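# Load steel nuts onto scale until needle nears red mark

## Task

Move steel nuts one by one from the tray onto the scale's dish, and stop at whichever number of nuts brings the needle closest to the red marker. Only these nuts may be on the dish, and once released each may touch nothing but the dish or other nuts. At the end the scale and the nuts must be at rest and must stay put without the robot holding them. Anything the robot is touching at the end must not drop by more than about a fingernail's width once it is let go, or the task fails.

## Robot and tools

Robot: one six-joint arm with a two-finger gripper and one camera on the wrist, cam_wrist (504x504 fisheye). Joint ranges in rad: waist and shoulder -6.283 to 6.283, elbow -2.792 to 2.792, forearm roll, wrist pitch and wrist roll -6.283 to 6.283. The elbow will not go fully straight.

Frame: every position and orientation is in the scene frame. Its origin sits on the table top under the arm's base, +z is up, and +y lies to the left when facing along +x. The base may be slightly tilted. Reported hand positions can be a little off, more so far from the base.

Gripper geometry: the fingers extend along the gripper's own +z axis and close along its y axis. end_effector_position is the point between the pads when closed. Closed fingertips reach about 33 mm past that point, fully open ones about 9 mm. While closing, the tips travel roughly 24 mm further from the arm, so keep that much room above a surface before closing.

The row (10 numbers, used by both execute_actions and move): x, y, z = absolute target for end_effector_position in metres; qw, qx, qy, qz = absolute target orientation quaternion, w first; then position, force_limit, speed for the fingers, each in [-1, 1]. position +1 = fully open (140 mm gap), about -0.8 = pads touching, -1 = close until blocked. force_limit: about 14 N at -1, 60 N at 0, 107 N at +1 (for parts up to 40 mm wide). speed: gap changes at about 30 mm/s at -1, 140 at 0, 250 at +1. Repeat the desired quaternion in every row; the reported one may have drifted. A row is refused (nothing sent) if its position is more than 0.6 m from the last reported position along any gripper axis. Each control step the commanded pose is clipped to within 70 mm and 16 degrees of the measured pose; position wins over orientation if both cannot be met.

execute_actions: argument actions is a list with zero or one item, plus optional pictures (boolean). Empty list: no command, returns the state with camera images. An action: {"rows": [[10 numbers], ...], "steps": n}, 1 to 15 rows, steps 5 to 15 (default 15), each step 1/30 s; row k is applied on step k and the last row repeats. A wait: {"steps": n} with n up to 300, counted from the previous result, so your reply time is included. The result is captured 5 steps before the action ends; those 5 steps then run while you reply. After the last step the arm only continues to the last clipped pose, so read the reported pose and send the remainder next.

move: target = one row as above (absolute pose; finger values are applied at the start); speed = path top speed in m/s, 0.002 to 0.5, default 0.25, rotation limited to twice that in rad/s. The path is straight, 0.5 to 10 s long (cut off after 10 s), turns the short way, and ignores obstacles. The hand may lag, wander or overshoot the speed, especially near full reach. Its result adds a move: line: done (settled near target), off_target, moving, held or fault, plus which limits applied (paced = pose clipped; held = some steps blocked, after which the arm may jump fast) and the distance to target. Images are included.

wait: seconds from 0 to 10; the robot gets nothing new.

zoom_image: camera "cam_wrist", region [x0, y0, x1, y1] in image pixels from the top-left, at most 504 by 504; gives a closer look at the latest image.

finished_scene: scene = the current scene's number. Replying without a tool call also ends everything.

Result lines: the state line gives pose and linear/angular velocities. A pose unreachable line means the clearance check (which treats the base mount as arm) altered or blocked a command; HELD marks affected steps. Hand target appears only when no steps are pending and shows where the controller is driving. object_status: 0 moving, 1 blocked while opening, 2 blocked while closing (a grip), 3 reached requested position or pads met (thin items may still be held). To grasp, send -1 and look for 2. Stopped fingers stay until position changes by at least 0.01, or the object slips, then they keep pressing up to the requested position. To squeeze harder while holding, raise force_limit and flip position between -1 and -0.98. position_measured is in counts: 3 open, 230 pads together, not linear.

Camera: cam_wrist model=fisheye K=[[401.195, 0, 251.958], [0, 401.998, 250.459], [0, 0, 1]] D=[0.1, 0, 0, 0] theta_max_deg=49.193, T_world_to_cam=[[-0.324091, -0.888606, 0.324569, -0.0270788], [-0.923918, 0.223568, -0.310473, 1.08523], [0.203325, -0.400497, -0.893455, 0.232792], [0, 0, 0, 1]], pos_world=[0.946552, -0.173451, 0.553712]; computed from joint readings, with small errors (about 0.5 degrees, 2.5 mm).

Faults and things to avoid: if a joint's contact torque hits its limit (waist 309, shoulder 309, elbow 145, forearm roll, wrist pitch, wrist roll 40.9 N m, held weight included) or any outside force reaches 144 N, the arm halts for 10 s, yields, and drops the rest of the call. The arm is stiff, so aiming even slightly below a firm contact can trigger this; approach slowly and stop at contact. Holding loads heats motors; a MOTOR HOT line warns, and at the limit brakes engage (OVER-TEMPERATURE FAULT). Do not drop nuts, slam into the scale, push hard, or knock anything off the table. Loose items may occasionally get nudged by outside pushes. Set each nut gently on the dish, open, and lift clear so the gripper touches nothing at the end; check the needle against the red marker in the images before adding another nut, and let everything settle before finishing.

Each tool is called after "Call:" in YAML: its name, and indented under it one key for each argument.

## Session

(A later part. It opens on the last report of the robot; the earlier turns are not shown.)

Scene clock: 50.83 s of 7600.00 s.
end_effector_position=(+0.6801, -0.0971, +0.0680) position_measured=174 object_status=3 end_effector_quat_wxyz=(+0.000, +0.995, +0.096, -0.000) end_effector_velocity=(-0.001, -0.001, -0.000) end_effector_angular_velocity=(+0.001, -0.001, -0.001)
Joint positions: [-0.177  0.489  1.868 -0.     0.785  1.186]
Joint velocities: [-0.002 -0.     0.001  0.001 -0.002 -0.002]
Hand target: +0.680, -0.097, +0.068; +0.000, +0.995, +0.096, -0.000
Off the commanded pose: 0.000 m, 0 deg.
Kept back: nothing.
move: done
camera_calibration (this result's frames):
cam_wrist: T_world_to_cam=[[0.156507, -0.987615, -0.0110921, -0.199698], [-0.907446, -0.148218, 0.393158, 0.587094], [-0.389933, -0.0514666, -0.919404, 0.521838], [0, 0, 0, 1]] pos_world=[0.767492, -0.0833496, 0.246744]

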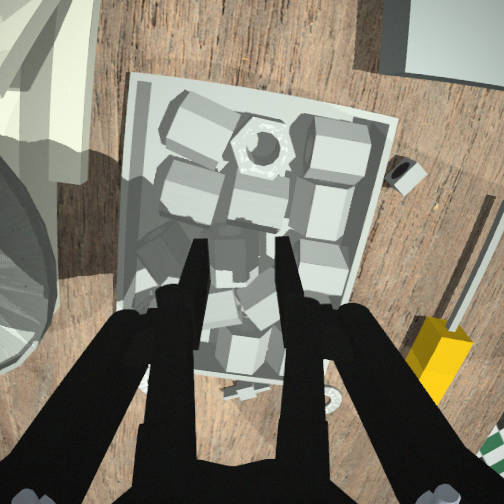

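Call:
move:
  target: [0.682, -0.0968, 0.047, 0, 0.995, 0.096, 0, -0.36, 0, 0]
  speed: 0.008

Call:
move:
  target: [0.682, -0.0968, 0.047, 0, 0.995, 0.096, 0, -1, 0, -0.7]
  speed: 0.01

Call:
move:
  target: [0.682, -0.0968, 0.16, 0, 0.995, 0.096, 0, -1, 0, -0.7]
  speed: 0.1

Call:
move:
  target: [0.695, 0.045, 0.16, 0, 0.995, 0.096, 0, -1, 0, -0.7]
  speed: 0.2

Scene clock: 53.93 s of 7600.00 s.
end_effector_position=(+0.6820, -0.0968, +0.0470) position_measured=174 object_status=3 end_effector_quat_wxyz=(-0.000, +0.995, +0.096, -0.000) end_effector_velocity=(-0.000, -0.000, -0.000) end_effector_angular_velocity=(+0.000, +0.000, -0.000)
Joint positions: [-0.176  0.516  1.873 -0.     0.752  1.187]
Joint velocities: [-0.  0. -0.  0.  0. -0.]
Hand target: +0.682, -0.097, +0.047; +0.000, +0.995, +0.096, -0.000
Off the commanded pose: 0.000 m, 0 deg.
Kept back: nothing.
move: done
camera_calibration (this result's frames):
cam_wrist: T_world_to_cam=[[0.156473, -0.987619, -0.0111455, -0.199881], [-0.907447, -0.148207, 0.393161, 0.597169], [-0.389945, -0.0514049, -0.919402, 0.503325], [0, 0, 0, 1]] pos_world=[0.769444, -0.0830278, 0.225747]

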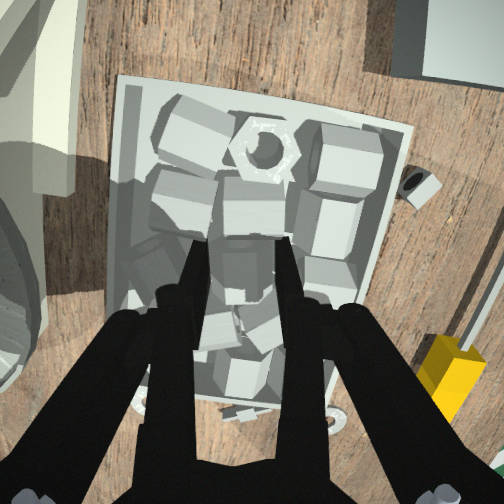

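Scene clock: 54.63 s of 7600.00 s.
end_effector_position=(+0.6820, -0.0968, +0.0470) position_measured=186 object_status=2 end_effector_quat_wxyz=(+0.000, +0.995, +0.096, +0.000) end_effector_velocity=(+0.001, -0.000, +0.000) end_effector_angular_velocity=(-0.001, -0.003, +0.002)
Joint positions: [-0.176  0.516  1.873 -0.     0.752  1.187]
Joint velocities: [ 0.    -0.    -0.    -0.001 -0.002 -0.001]
Hand target: +0.682, -0.097, +0.047; +0.000, +0.995, +0.096, -0.000
Off the commanded pose: 0.000 m, 0 deg.
Kept back: nothing.
move: done
camera_calibration (this result's frames):
cam_wrist: T_world_to_cam=[[0.156484, -0.987618, -0.0111299, -0.19988], [-0.907463, -0.148214, 0.393121, 0.597195], [-0.389903, -0.0514174, -0.919419, 0.503264], [0, 0, 0, 1]] pos_world=[0.769435, -0.0830152, 0.225716]

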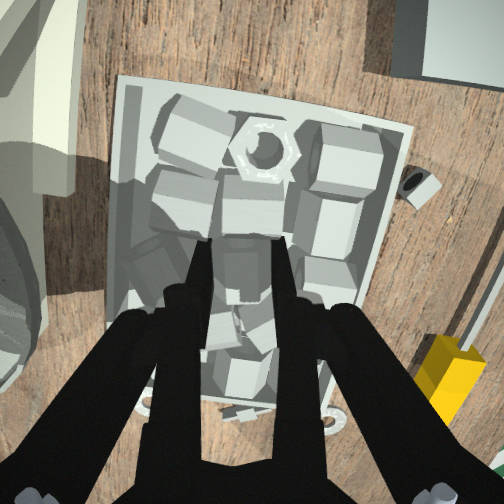

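Scene clock: 56.17 s of 7600.00 s.
end_effector_position=(+0.6819, -0.0967, +0.1599) position_measured=186 object_status=2 end_effector_quat_wxyz=(-0.000, +0.995, +0.096, +0.000) end_effector_velocity=(+0.000, +0.001, +0.001) end_effector_angular_velocity=(+0.001, +0.000, +0.000)
Joint positions: [-0.176  0.391  1.81   0.     0.94   1.187]
Joint velocities: [ 0.    -0.001 -0.001  0.001  0.002 -0.   ]
Hand target: +0.682, -0.097, +0.160; -0.000, +0.995, +0.096, +0.000
Off the commanded pose: 0.000 m, 0 deg.
Kept back: nothing.
move: done
camera_calibration (this result's frames):
cam_wrist: T_world_to_cam=[[0.156649, -0.98759, -0.0112687, -0.198619], [-0.907426, -0.148419, 0.393128, 0.552644], [-0.389922, -0.0513574, -0.919415, 0.606994], [0, 0, 0, 1]] pos_world=[0.769277, -0.0829577, 0.338581]

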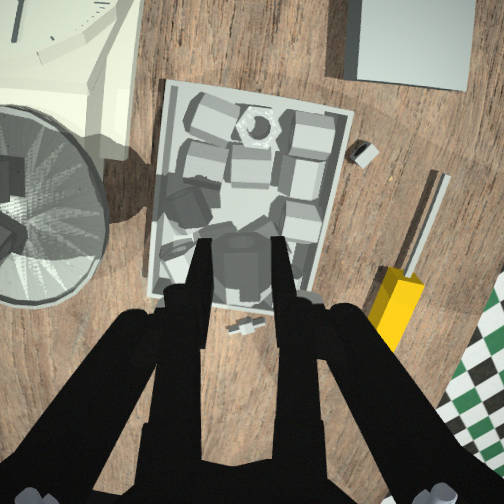

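Scene clock: 57.33 s of 7600.00 s.
end_effector_position=(+0.6947, +0.0450, +0.1600) position_measured=186 object_status=2 end_effector_quat_wxyz=(-0.000, +0.995, +0.096, -0.000) end_effector_velocity=(-0.000, +0.001, +0.000) end_effector_angular_velocity=(-0.000, +0.000, +0.001)
Joint positions: [0.03  0.401 1.795 0.001 0.946 1.393]
Joint velocities: [ 0.002 -0.    -0.    -0.001  0.001  0.002]
Hand target: +0.695, +0.045, +0.160; -0.000, +0.995, +0.096, -0.000
Off the commanded pose: 0.000 m, 0 deg.
Kept back: nothing.
move: done
camera_calibration (this result's frames):
cam_wrist: T_world_to_cam=[[0.156468, -0.987613, -0.0117899, -0.0604361], [-0.90741, -0.148455, 0.393151, 0.585276], [-0.390031, -0.0508174, -0.919398, 0.619451], [0, 0, 0, 1]] pos_world=[0.782147, 0.0586786, 0.338708]

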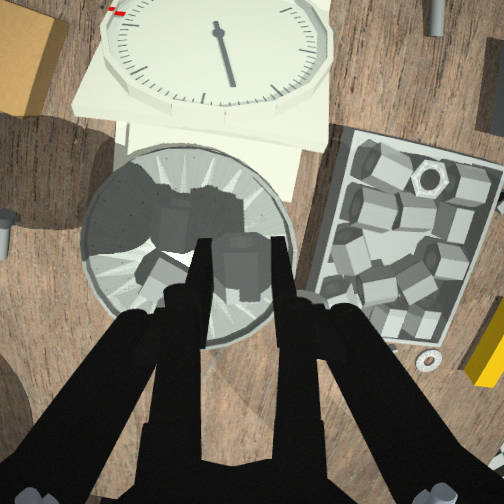

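Call:
move:
  target: [0.685, 0.047, 0.109, 0, 0.995, 0.096, 0, -1, 0, -0.7]
  speed: 0.04

Call:
move:
  target: [0.685, 0.047, 0.109, 0, 0.995, 0.096, 0, -0.4, 0, -0.8]
  speed: 0.04

Call:
move:
  target: [0.685, 0.047, 0.16, 0, 0.995, 0.096, 0, -0.4, 0, -0.8]
  speed: 0.1

Call:
move:
  target: [0.62, -0.095, 0.14, 0, 1, 0, 0, -0.33, 0, 0]
  speed: 0.25

Scene clock: 59.17 s of 7600.00 s.
end_effector_position=(+0.6851, +0.0470, +0.1091) position_measured=186 object_status=2 end_effector_quat_wxyz=(+0.000, +0.995, +0.096, +0.000) end_effector_velocity=(-0.001, -0.000, -0.000) end_effector_angular_velocity=(-0.001, +0.000, +0.000)
Joint positions: [ 0.034  0.441  1.847 -0.     0.853  1.397]
Joint velocities: [ 0.    -0.     0.001 -0.001 -0.001  0.001]
Hand target: +0.685, +0.047, +0.109; +0.000, +0.995, +0.096, -0.000
Off the commanded pose: 0.000 m, 0 deg.
Kept back: nothing.
move: done
camera_calibration (this result's frames):
cam_wrist: T_world_to_cam=[[0.156448, -0.987624, -0.0110968, -0.0576696], [-0.907457, -0.148166, 0.393152, 0.596869], [-0.38993, -0.0514377, -0.919407, 0.568944], [0, 0, 0, 1]] pos_world=[0.772504, 0.0607449, 0.287791]

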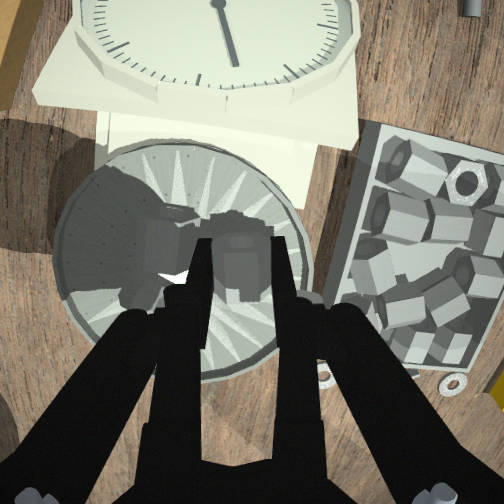

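Scene clock: 59.87 s of 7600.00 s.
end_effector_position=(+0.6850, +0.0470, +0.1090) position_measured=179 object_status=3 end_effector_quat_wxyz=(+0.000, +0.995, +0.096, -0.000) end_effector_velocity=(+0.001, +0.000, +0.001) end_effector_angular_velocity=(-0.000, -0.003, +0.000)
Joint positions: [ 0.034  0.441  1.848 -0.     0.853  1.397]
Joint velocities: [ 0.    -0.001 -0.    -0.    -0.001  0.   ]
Hand target: +0.685, +0.047, +0.109; +0.000, +0.995, +0.096, -0.000
Off the commanded pose: 0.000 m, 0 deg.
Kept back: nothing.
move: done
camera_calibration (this result's frames):
cam_wrist: T_world_to_cam=[[0.156484, -0.987618, -0.0110907, -0.0576671], [-0.907443, -0.148196, 0.393174, 0.596826], [-0.389949, -0.0514613, -0.919397, 0.568829], [0, 0, 0, 1]] pos_world=[0.772424, 0.0607669, 0.287684]

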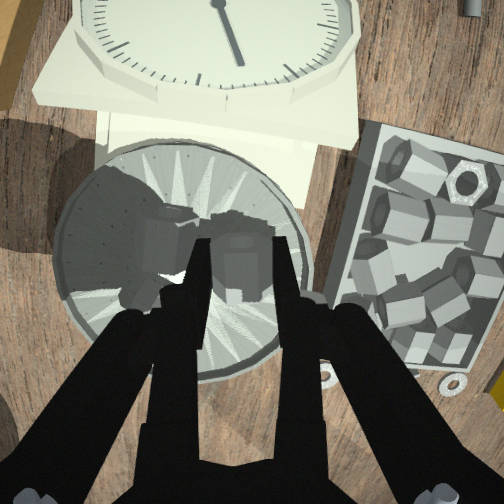

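Scene clock: 60.77 s of 7600.00 s.
end_effector_position=(+0.6849, +0.0470, +0.1599) position_measured=179 object_status=3 end_effector_quat_wxyz=(-0.000, +0.995, +0.096, -0.000) end_effector_velocity=(+0.000, +0.000, +0.001) end_effector_angular_velocity=(+0.000, -0.001, +0.001)
Joint positions: [ 0.034  0.388  1.815 -0.     0.939  1.397]
Joint velocities: [ 0.    -0.001 -0.001  0.     0.002 -0.001]
Hand target: +0.685, +0.047, +0.160; -0.000, +0.995, +0.096, +0.000
Off the commanded pose: 0.000 m, 0 deg.
Kept back: nothing.
move: done
camera_calibration (this result's frames):
cam_wrist: T_world_to_cam=[[0.15661, -0.987597, -0.0111666, -0.0571344], [-0.907422, -0.148342, 0.393167, 0.576744], [-0.389947, -0.0514412, -0.919399, 0.615603], [0, 0, 0, 1]] pos_world=[0.772351, 0.0607967, 0.33859]

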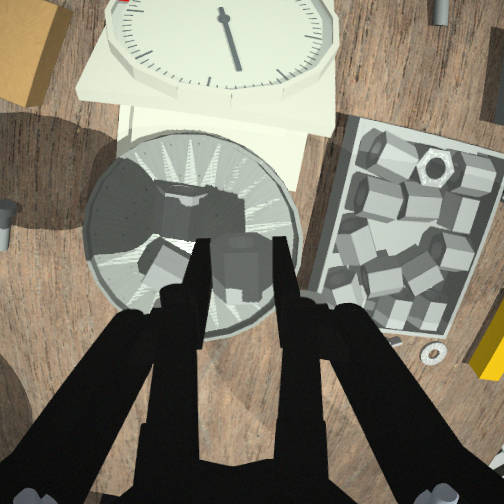

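Scene clock: 61.87 s of 7600.00 s.
end_effector_position=(+0.6203, -0.0951, +0.1399) position_measured=171 object_status=3 end_effector_quat_wxyz=(+0.000, +1.000, +0.000, +0.000) end_effector_velocity=(-0.000, -0.001, +0.000) end_effector_angular_velocity=(+0.001, -0.001, -0.001)
Joint positions: [-0.191  0.33   1.946 -0.001  0.864  1.365]
Joint velocities: [-0.003 -0.001  0.001  0.001 -0.001 -0.002]
Hand target: +0.620, -0.095, +0.140; +0.000, +1.000, -0.000, +0.000
Off the commanded pose: 0.000 m, 0 deg.
Kept back: nothing.
move: done
camera_calibration (this result's frames):
cam_wrist: T_world_to_cam=[[-0.0350272, -0.999333, -0.0103652, -0.0699768], [-0.919087, 0.0281378, 0.393048, 0.52894], [-0.392494, 0.0232939, -0.919459, 0.573452], [0, 0, 0, 1]] pos_world=[0.708768, -0.0981712, 0.318642]

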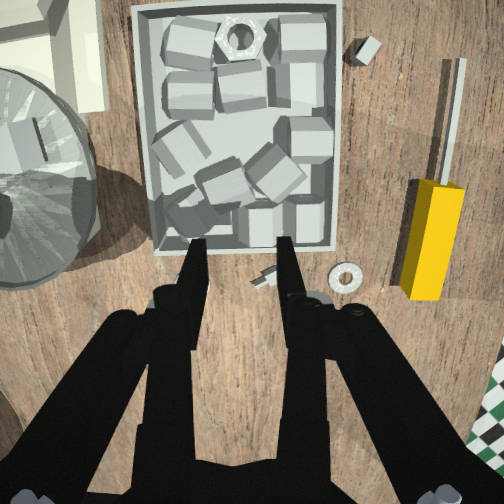

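Call:
move:
  target: [0.647, -0.117, 0.072, 0, 0.924, -0.383, 0, -0.33, 0, 0]
  speed: 0.2

Call:
zoom_image:
  camera: "cam_wrist"
  region: [120, 150, 370, 330]

Scene clock: 64.53 s of 7600.00 s.
end_effector_position=(+0.6471, -0.1171, +0.0721) position_measured=171 object_status=3 end_effector_quat_wxyz=(+0.000, +0.924, -0.383, +0.000) end_effector_velocity=(+0.000, -0.000, +0.000) end_effector_angular_velocity=(-0.002, -0.001, -0.004)
Joint positions: [-0.216  0.449  1.926 -0.     0.766  2.125]
Joint velocities: [ 0.    -0.    -0.    -0.002  0.     0.006]
Hand target: +0.647, -0.117, +0.072; +0.000, +0.924, -0.383, +0.000
Off the commanded pose: 0.000 m, 0 deg.
Kept back: nothing.
move: done
camera_calibration (this result's frames):
cam_wrist: T_world_to_cam=[[-0.731779, -0.681451, -0.0111215, 0.39641], [-0.62982, 0.669919, 0.393109, 0.4688], [-0.260434, 0.294674, -0.919425, 0.468424], [0, 0, 0, 1]] pos_world=[0.707338, -0.181957, 0.2508]

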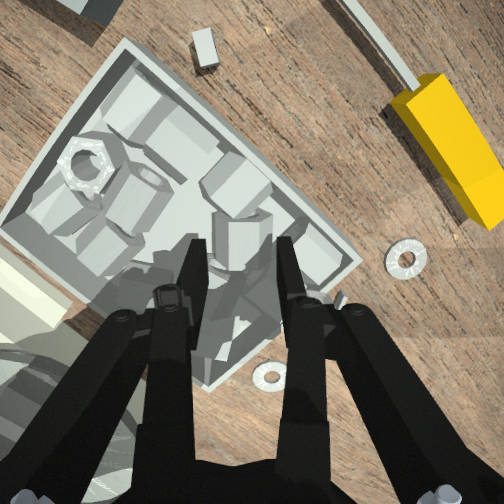

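Region (120, 150, 370, 330) of cam_wrist's 504x504 image, scaled by 2.016, with more detail than that image has; it fills the top 363 rows of this view, and the rest is white.

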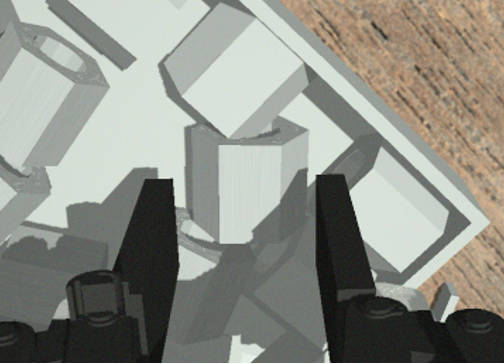

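Call:
move:
  target: [0.6595, -0.119, 0.068, 0, 0.924, -0.383, 0, -0.33, 0, 0]
  speed: 0.03

Call:
zoom_image:
  camera: "cam_wrist"
  region: [120, 150, 370, 330]

Scene clock: 65.50 s of 7600.00 s.
end_effector_position=(+0.6594, -0.1190, +0.0680) position_measured=171 object_status=3 end_effector_quat_wxyz=(+0.000, +0.924, -0.383, +0.000) end_effector_velocity=(+0.002, +0.000, -0.001) end_effector_angular_velocity=(+0.000, -0.001, -0.000)
Joint positions: [-0.215  0.469  1.903 -0.     0.77   2.127]
Joint velocities: [ 0.     0.003 -0.003  0.001 -0.001  0.   ]
Hand target: +0.660, -0.119, +0.068; -0.000, +0.924, -0.383, -0.000
Off the commanded pose: 0.000 m, 0 deg.
Kept back: nothing.
move: done
camera_calibration (this result's frames):
cam_wrist: T_world_to_cam=[[-0.731743, -0.681492, -0.0110267, 0.404074], [-0.629836, 0.669918, 0.393086, 0.479409], [-0.260498, 0.294583, -0.919436, 0.468487], [0, 0, 0, 1]] pos_world=[0.719667, -0.1838, 0.246751]

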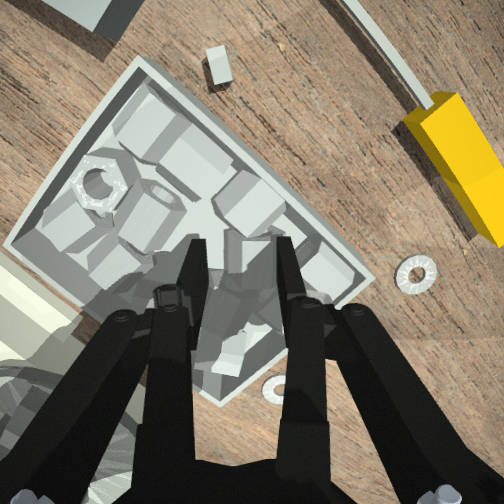

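Region (120, 150, 370, 330) of cam_wrist's 504x504 image, scaled by 2.016, with more detail than that image has; it fills the top 363 rows of this view, and the rest is white.

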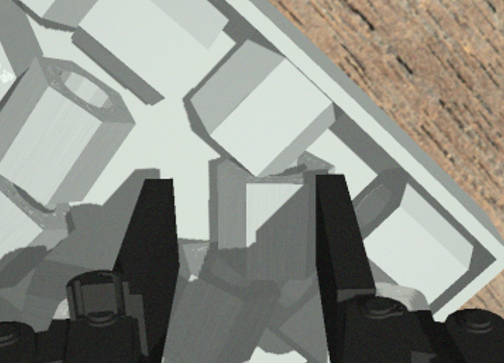

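Call:
move:
  target: [0.6584, -0.12, 0.047, 0, 0.924, -0.383, 0, -0.33, 0, 0]
  speed: 0.008

Call:
move:
  target: [0.6584, -0.12, 0.047, 0, 0.924, -0.383, 0, -1, 0, -0.7]
  speed: 0.01

Call:
move:
  target: [0.6584, -0.12, 0.16, 0, 0.924, -0.383, 0, -1, 0, -0.7]
  speed: 0.1

Call:
move:
  target: [0.63, 0.13, 0.19, 0, 0.924, -0.383, 0, -1, 0, -0.7]
  speed: 0.2

Scene clock: 68.60 s of 7600.00 s.
end_effector_position=(+0.6584, -0.1200, +0.0470) position_measured=171 object_status=3 end_effector_quat_wxyz=(-0.000, +0.924, -0.383, -0.000) end_effector_velocity=(+0.000, +0.000, -0.000) end_effector_angular_velocity=(+0.001, -0.000, -0.000)
Joint positions: [-0.216  0.494  1.914 -0.     0.734  2.125]
Joint velocities: [-0.     0.    -0.     0.002 -0.    -0.001]
Hand target: +0.658, -0.120, +0.047; +0.000, +0.924, -0.383, +0.000
Off the commanded pose: 0.000 m, 0 deg.
Kept back: nothing.
move: done
camera_calibration (this result's frames):
cam_wrist: T_world_to_cam=[[-0.731882, -0.681341, -0.0111379, 0.40257], [-0.62971, 0.669995, 0.393157, 0.487642], [-0.260412, 0.294758, -0.919404, 0.449184], [0, 0, 0, 1]] pos_world=[0.718679, -0.184831, 0.225745]

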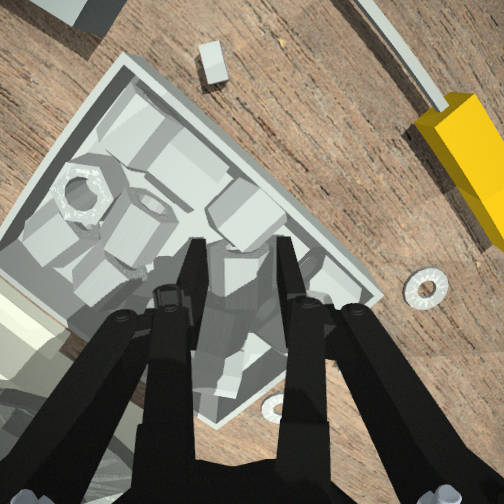

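Scene clock: 69.30 s of 7600.00 s.
end_effector_position=(+0.6584, -0.1200, +0.0470) position_measured=186 object_status=2 end_effector_quat_wxyz=(-0.000, +0.924, -0.383, +0.000) end_effector_velocity=(-0.001, +0.000, -0.001) end_effector_angular_velocity=(-0.000, +0.002, +0.001)
Joint positions: [-0.216  0.494  1.914 -0.     0.734  2.125]
Joint velocities: [ 0.     0.001  0.    -0.001  0.001 -0.001]
Hand target: +0.658, -0.120, +0.047; +0.000, +0.924, -0.383, +0.000
Off the commanded pose: 0.000 m, 0 deg.
Kept back: nothing.
move: done
camera_calibration (this result's frames):
cam_wrist: T_world_to_cam=[[-0.731843, -0.681382, -0.0111559, 0.402529], [-0.62976, 0.669962, 0.393133, 0.487677], [-0.2604, 0.294737, -0.919414, 0.449133], [0, 0, 0, 1]] pos_world=[0.718662, -0.184825, 0.225709]

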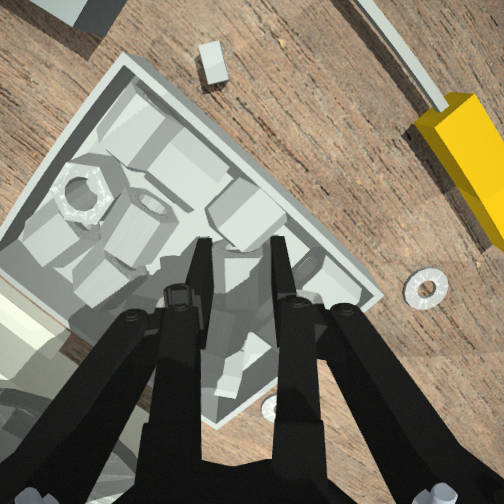

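Scene clock: 70.83 s of 7600.00 s.
end_effector_position=(+0.6583, -0.1199, +0.1599) position_measured=186 object_status=2 end_effector_quat_wxyz=(-0.000, +0.924, -0.383, -0.000) end_effector_velocity=(+0.000, -0.000, +0.001) end_effector_angular_velocity=(-0.001, -0.001, -0.001)
Joint positions: [-0.216  0.365  1.85   0.     0.927  2.125]
Joint velocities: [ 0.    -0.001 -0.001 -0.     0.     0.001]
Hand target: +0.658, -0.120, +0.160; -0.000, +0.924, -0.383, -0.000
Off the commanded pose: 0.000 m, 0 deg.
Kept back: nothing.
move: done
camera_calibration (this result's frames):
cam_wrist: T_world_to_cam=[[-0.731766, -0.681463, -0.0112374, 0.403672], [-0.62983, 0.669837, 0.393235, 0.443174], [-0.260448, 0.294833, -0.91937, 0.552885], [0, 0, 0, 1]] pos_world=[0.718515, -0.184776, 0.33857]

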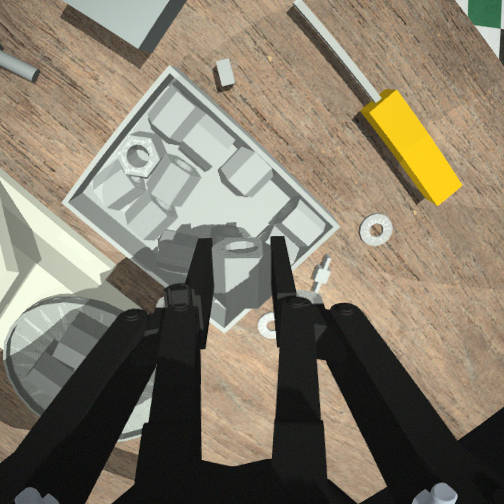

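Scene clock: 72.57 s of 7600.00 s.
end_effector_position=(+0.6295, +0.1300, +0.1900) position_measured=186 object_status=2 end_effector_quat_wxyz=(-0.001, +0.924, -0.383, -0.000) end_effector_velocity=(-0.001, +0.001, +0.000) end_effector_angular_velocity=(-0.001, +0.003, +0.000)
Joint positions: [0.165 0.299 1.879 0.001 0.964 2.505]
Joint velocities: [ 0.002  0.    -0.001 -0.     0.003  0.002]
Hand target: +0.629, +0.130, +0.190; -0.000, +0.924, -0.383, -0.000
Off the commanded pose: 0.001 m, 0 deg.
Kept back: nothing.
move: done
camera_calibration (this result's frames):
cam_wrist: T_world_to_cam=[[-0.731857, -0.681356, -0.0117909, 0.553429], [-0.629664, 0.669514, 0.394049, 0.245544], [-0.260594, 0.295812, -0.919014, 0.499261], [0, 0, 0, 1]] pos_world=[0.689746, 0.0649997, 0.368597]

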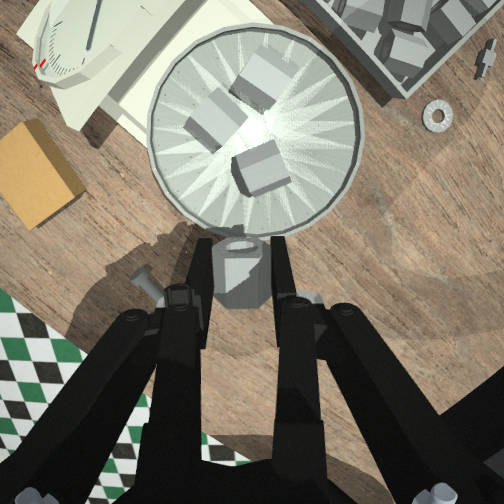

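Call:
move:
  target: [0.639, 0.057, 0.15, 0, 0.924, 0.383, 0, -1, 0, -0.7]
  speed: 0.3

Call:
move:
  target: [0.639, 0.057, 0.108, 0, 0.924, 0.383, 0, -1, 0, -0.7]
  speed: 0.03

Call:
move:
  target: [0.639, 0.057, 0.108, 0, 0.924, 0.383, 0, -0.33, 0, -0.8]
  speed: 0.03

Call:
move:
  target: [0.639, 0.057, 0.16, 0, 0.924, 0.383, 0, -0.33, 0, -0.8]
  speed: 0.1

Scene clock: 75.93 s of 7600.00 s.
end_effector_position=(+0.6392, +0.0570, +0.1500) position_measured=186 object_status=2 end_effector_quat_wxyz=(+0.000, +0.924, +0.383, -0.000) end_effector_velocity=(-0.000, -0.001, -0.001) end_effector_angular_velocity=(+0.002, +0.002, +0.007)
Joint positions: [ 0.051  0.338  1.912 -0.001  0.892  0.821]
Joint velocities: [-0.002  0.002  0.001  0.002 -0.001 -0.01 ]
Hand target: +0.639, +0.057, +0.150; +0.000, +0.924, +0.383, -0.000
Off the commanded pose: 0.000 m, 0 deg.
Kept back: nothing.
move: done
camera_calibration (this result's frames):
cam_wrist: T_world_to_cam=[[0.681669, -0.731583, -0.0106711, -0.390523], [-0.669769, -0.62981, 0.39338, 0.41611], [-0.294511, -0.261008, -0.919314, 0.540135], [0, 0, 0, 1]] pos_world=[0.703981, 0.11735, 0.328697]

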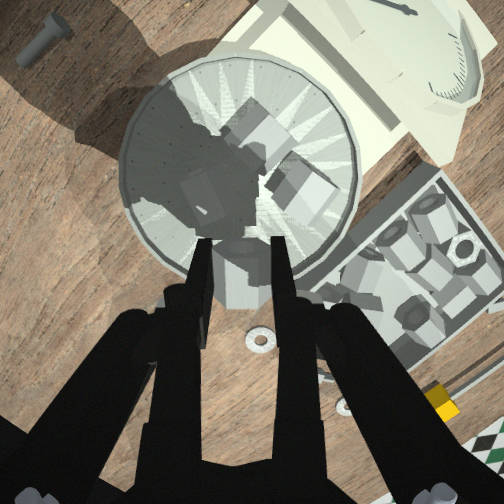

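Scene clock: 77.60 s of 7600.00 s.
end_effector_position=(+0.6391, +0.0570, +0.1081) position_measured=186 object_status=2 end_effector_quat_wxyz=(+0.000, +0.924, +0.383, -0.000) end_effector_velocity=(+0.000, +0.000, -0.001) end_effector_angular_velocity=(+0.002, -0.000, -0.001)
Joint positions: [ 0.051  0.385  1.939 -0.     0.817  0.82 ]
Joint velocities: [-0.     0.002  0.     0.002 -0.003 -0.001]
Hand target: +0.639, +0.057, +0.108; +0.000, +0.924, +0.383, -0.000
Off the commanded pose: 0.000 m, 0 deg.
Kept back: nothing.
move: done
camera_calibration (this result's frames):
cam_wrist: T_world_to_cam=[[0.682066, -0.731206, -0.0111218, -0.391087], [-0.66936, -0.630357, 0.393202, 0.432291], [-0.294522, -0.260745, -0.919385, 0.501554], [0, 0, 0, 1]] pos_world=[0.703825, 0.11731, 0.286794]

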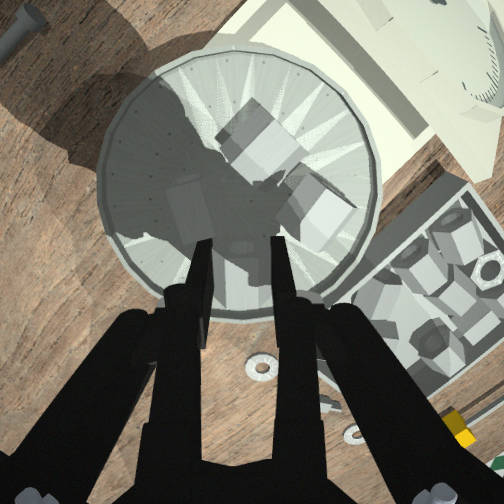

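Scene clock: 78.30 s of 7600.00 s.
end_effector_position=(+0.6390, +0.0570, +0.1080) position_measured=171 object_status=3 end_effector_quat_wxyz=(+0.000, +0.924, +0.383, +0.000) end_effector_velocity=(-0.000, -0.000, +0.001) end_effector_angular_velocity=(-0.000, +0.001, +0.000)
Joint positions: [ 0.051  0.385  1.939 -0.     0.817  0.82 ]
Joint velocities: [-0.    -0.001 -0.    -0.001  0.002  0.   ]
Hand target: +0.639, +0.057, +0.108; +0.000, +0.924, +0.383, -0.000
Off the commanded pose: 0.000 m, 0 deg.
Kept back: nothing.
move: done
camera_calibration (this result's frames):
cam_wrist: T_world_to_cam=[[0.682104, -0.73117, -0.0111318, -0.391072], [-0.669342, -0.630411, 0.393145, 0.4323], [-0.294474, -0.260715, -0.919409, 0.501425], [0, 0, 0, 1]] pos_world=[0.703765, 0.117315, 0.286705]

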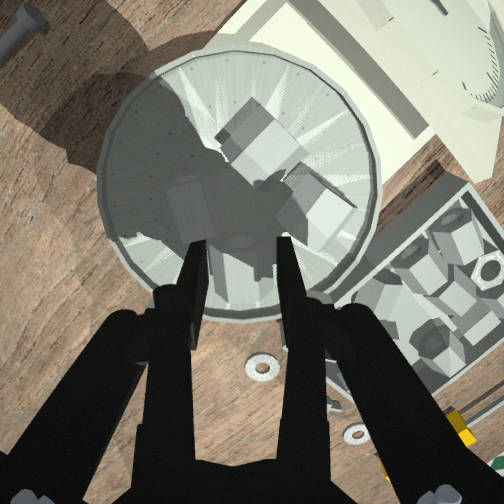

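Scene clock: 79.20 s of 7600.00 s.
end_effector_position=(+0.6389, +0.0570, +0.1599) position_measured=171 object_status=3 end_effector_quat_wxyz=(-0.000, +0.924, +0.383, +0.000) end_effector_velocity=(+0.000, -0.000, +0.002) end_effector_angular_velocity=(-0.000, -0.001, +0.000)
Joint positions: [ 0.051  0.327  1.905 -0.     0.909  0.82 ]
Joint velocities: [-0.    -0.003 -0.001 -0.     0.002 -0.   ]
Hand target: +0.639, +0.057, +0.160; -0.000, +0.924, +0.383, +0.000
Off the commanded pose: 0.000 m, 0 deg.
Kept back: nothing.
move: done
camera_calibration (this result's frames):
cam_wrist: T_world_to_cam=[[0.682129, -0.731146, -0.0112118, -0.390438], [-0.669308, -0.630464, 0.393117, 0.411845], [-0.294495, -0.260652, -0.91942, 0.549121], [0, 0, 0, 1]] pos_world=[0.703693, 0.117316, 0.338592]

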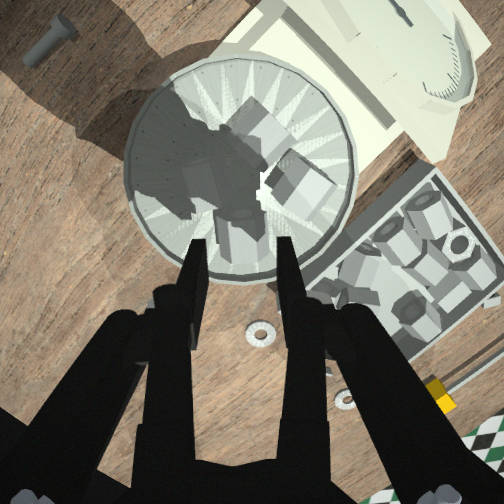

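Check the dial.

Call:
move:
  target: [0.8, 0.085, 0.25, 0, 1, 0, 0, -0.33, 0, 0]
  speed: 0.3

Call:
zoom_image:
  camera: "cam_wrist"
  region: [130, 60, 370, 260]

Scene clock: 81.20 s of 7600.00 s.
end_effector_position=(+0.7998, +0.0853, +0.2502) position_measured=171 object_status=3 end_effector_quat_wxyz=(-0.000, +1.000, +0.000, +0.000) end_effector_velocity=(+0.001, +0.000, +0.001) end_effector_angular_velocity=(-0.001, +0.000, -0.005)
Joint positions: [0.079 0.482 1.484 0.    1.175 1.633]
Joint velocities: [ 0.     0.002 -0.004 -0.001  0.002  0.006]
Hand target: +0.800, +0.085, +0.250; -0.000, +1.000, +0.000, -0.000
Off the commanded pose: 0.000 m, 0 deg.
Kept back: nothing.
move: done
camera_calibration (this result's frames):
cam_wrist: T_world_to_cam=[[-0.0346039, -0.999336, -0.0113997, 0.117689], [-0.919073, 0.0273399, 0.393139, 0.645469], [-0.392566, 0.0240813, -0.919409, 0.741019], [0, 0, 0, 1]] pos_world=[0.888204, 0.0821196, 0.428882]

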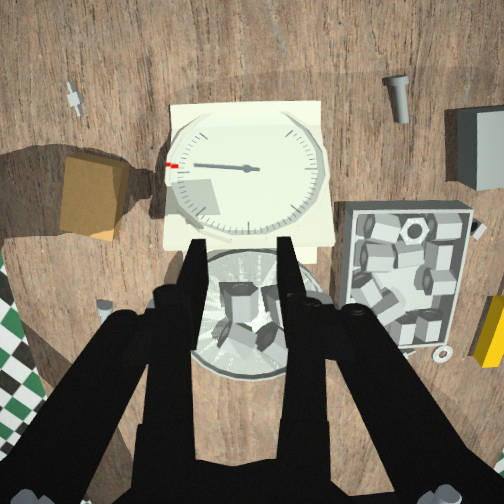

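Region (130, 60, 370, 260) of cam_wrist's 504x504 image, scaled by 2.100, with more detail than that image has.

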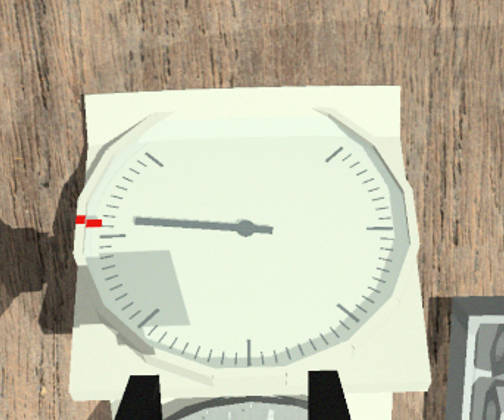

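On the marker with four.

Call:
wait:
  seconds: 1.5

Call:
finished_scene:
  scene: 2

Scene clock: 82.80 s of 7600.00 s.
end_effector_position=(+0.7998, +0.0853, +0.2502) position_measured=171 object_status=3 end_effector_quat_wxyz=(-0.000, +1.000, +0.000, -0.000) end_effector_velocity=(+0.000, -0.000, -0.000) end_effector_angular_velocity=(-0.001, -0.001, +0.000)
Joint positions: [0.079 0.482 1.483 0.    1.176 1.634]
Joint velocities: [ 0.     0.    -0.    -0.001 -0.001  0.   ]
Hand target: +0.800, +0.085, +0.250; -0.000, +1.000, +0.000, -0.000
Off the commanded pose: 0.000 m, 0 deg.
Kept back: nothing.
Steps of this call (steps 1 to 48: nothing new was sent). Readings (end_effector_position | what the end effector reports):
1: (+0.7998, +0.0853, +0.2502) | position_measured=171 object_status=3
2: (+0.7998, +0.0853, +0.2502) | position_measured=171 object_status=3
4: (+0.7998, +0.0853, +0.2502) | position_measured=171 object_status=3
8: (+0.7998, +0.0853, +0.2502) | position_measured=171 object_status=3
48: the state above
camera_calibration (this result's frames):
cam_wrist: T_world_to_cam=[[-0.0349651, -0.999324, -0.0113453, 0.117981], [-0.919042, 0.0276923, 0.393185, 0.645463], [-0.392606, 0.0241746, -0.919389, 0.741106], [0, 0, 0, 1]] pos_world=[0.888295, 0.0821113, 0.428917]

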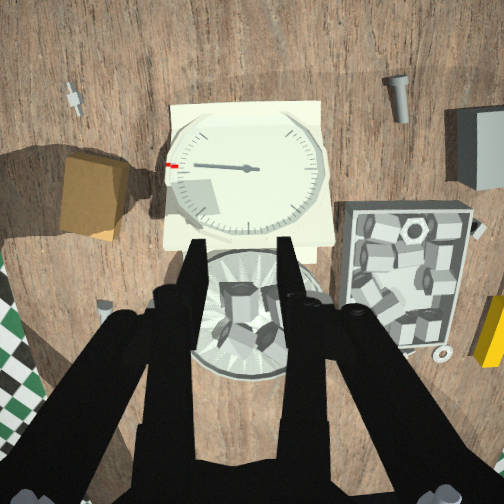

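The scene is finished: the task was done.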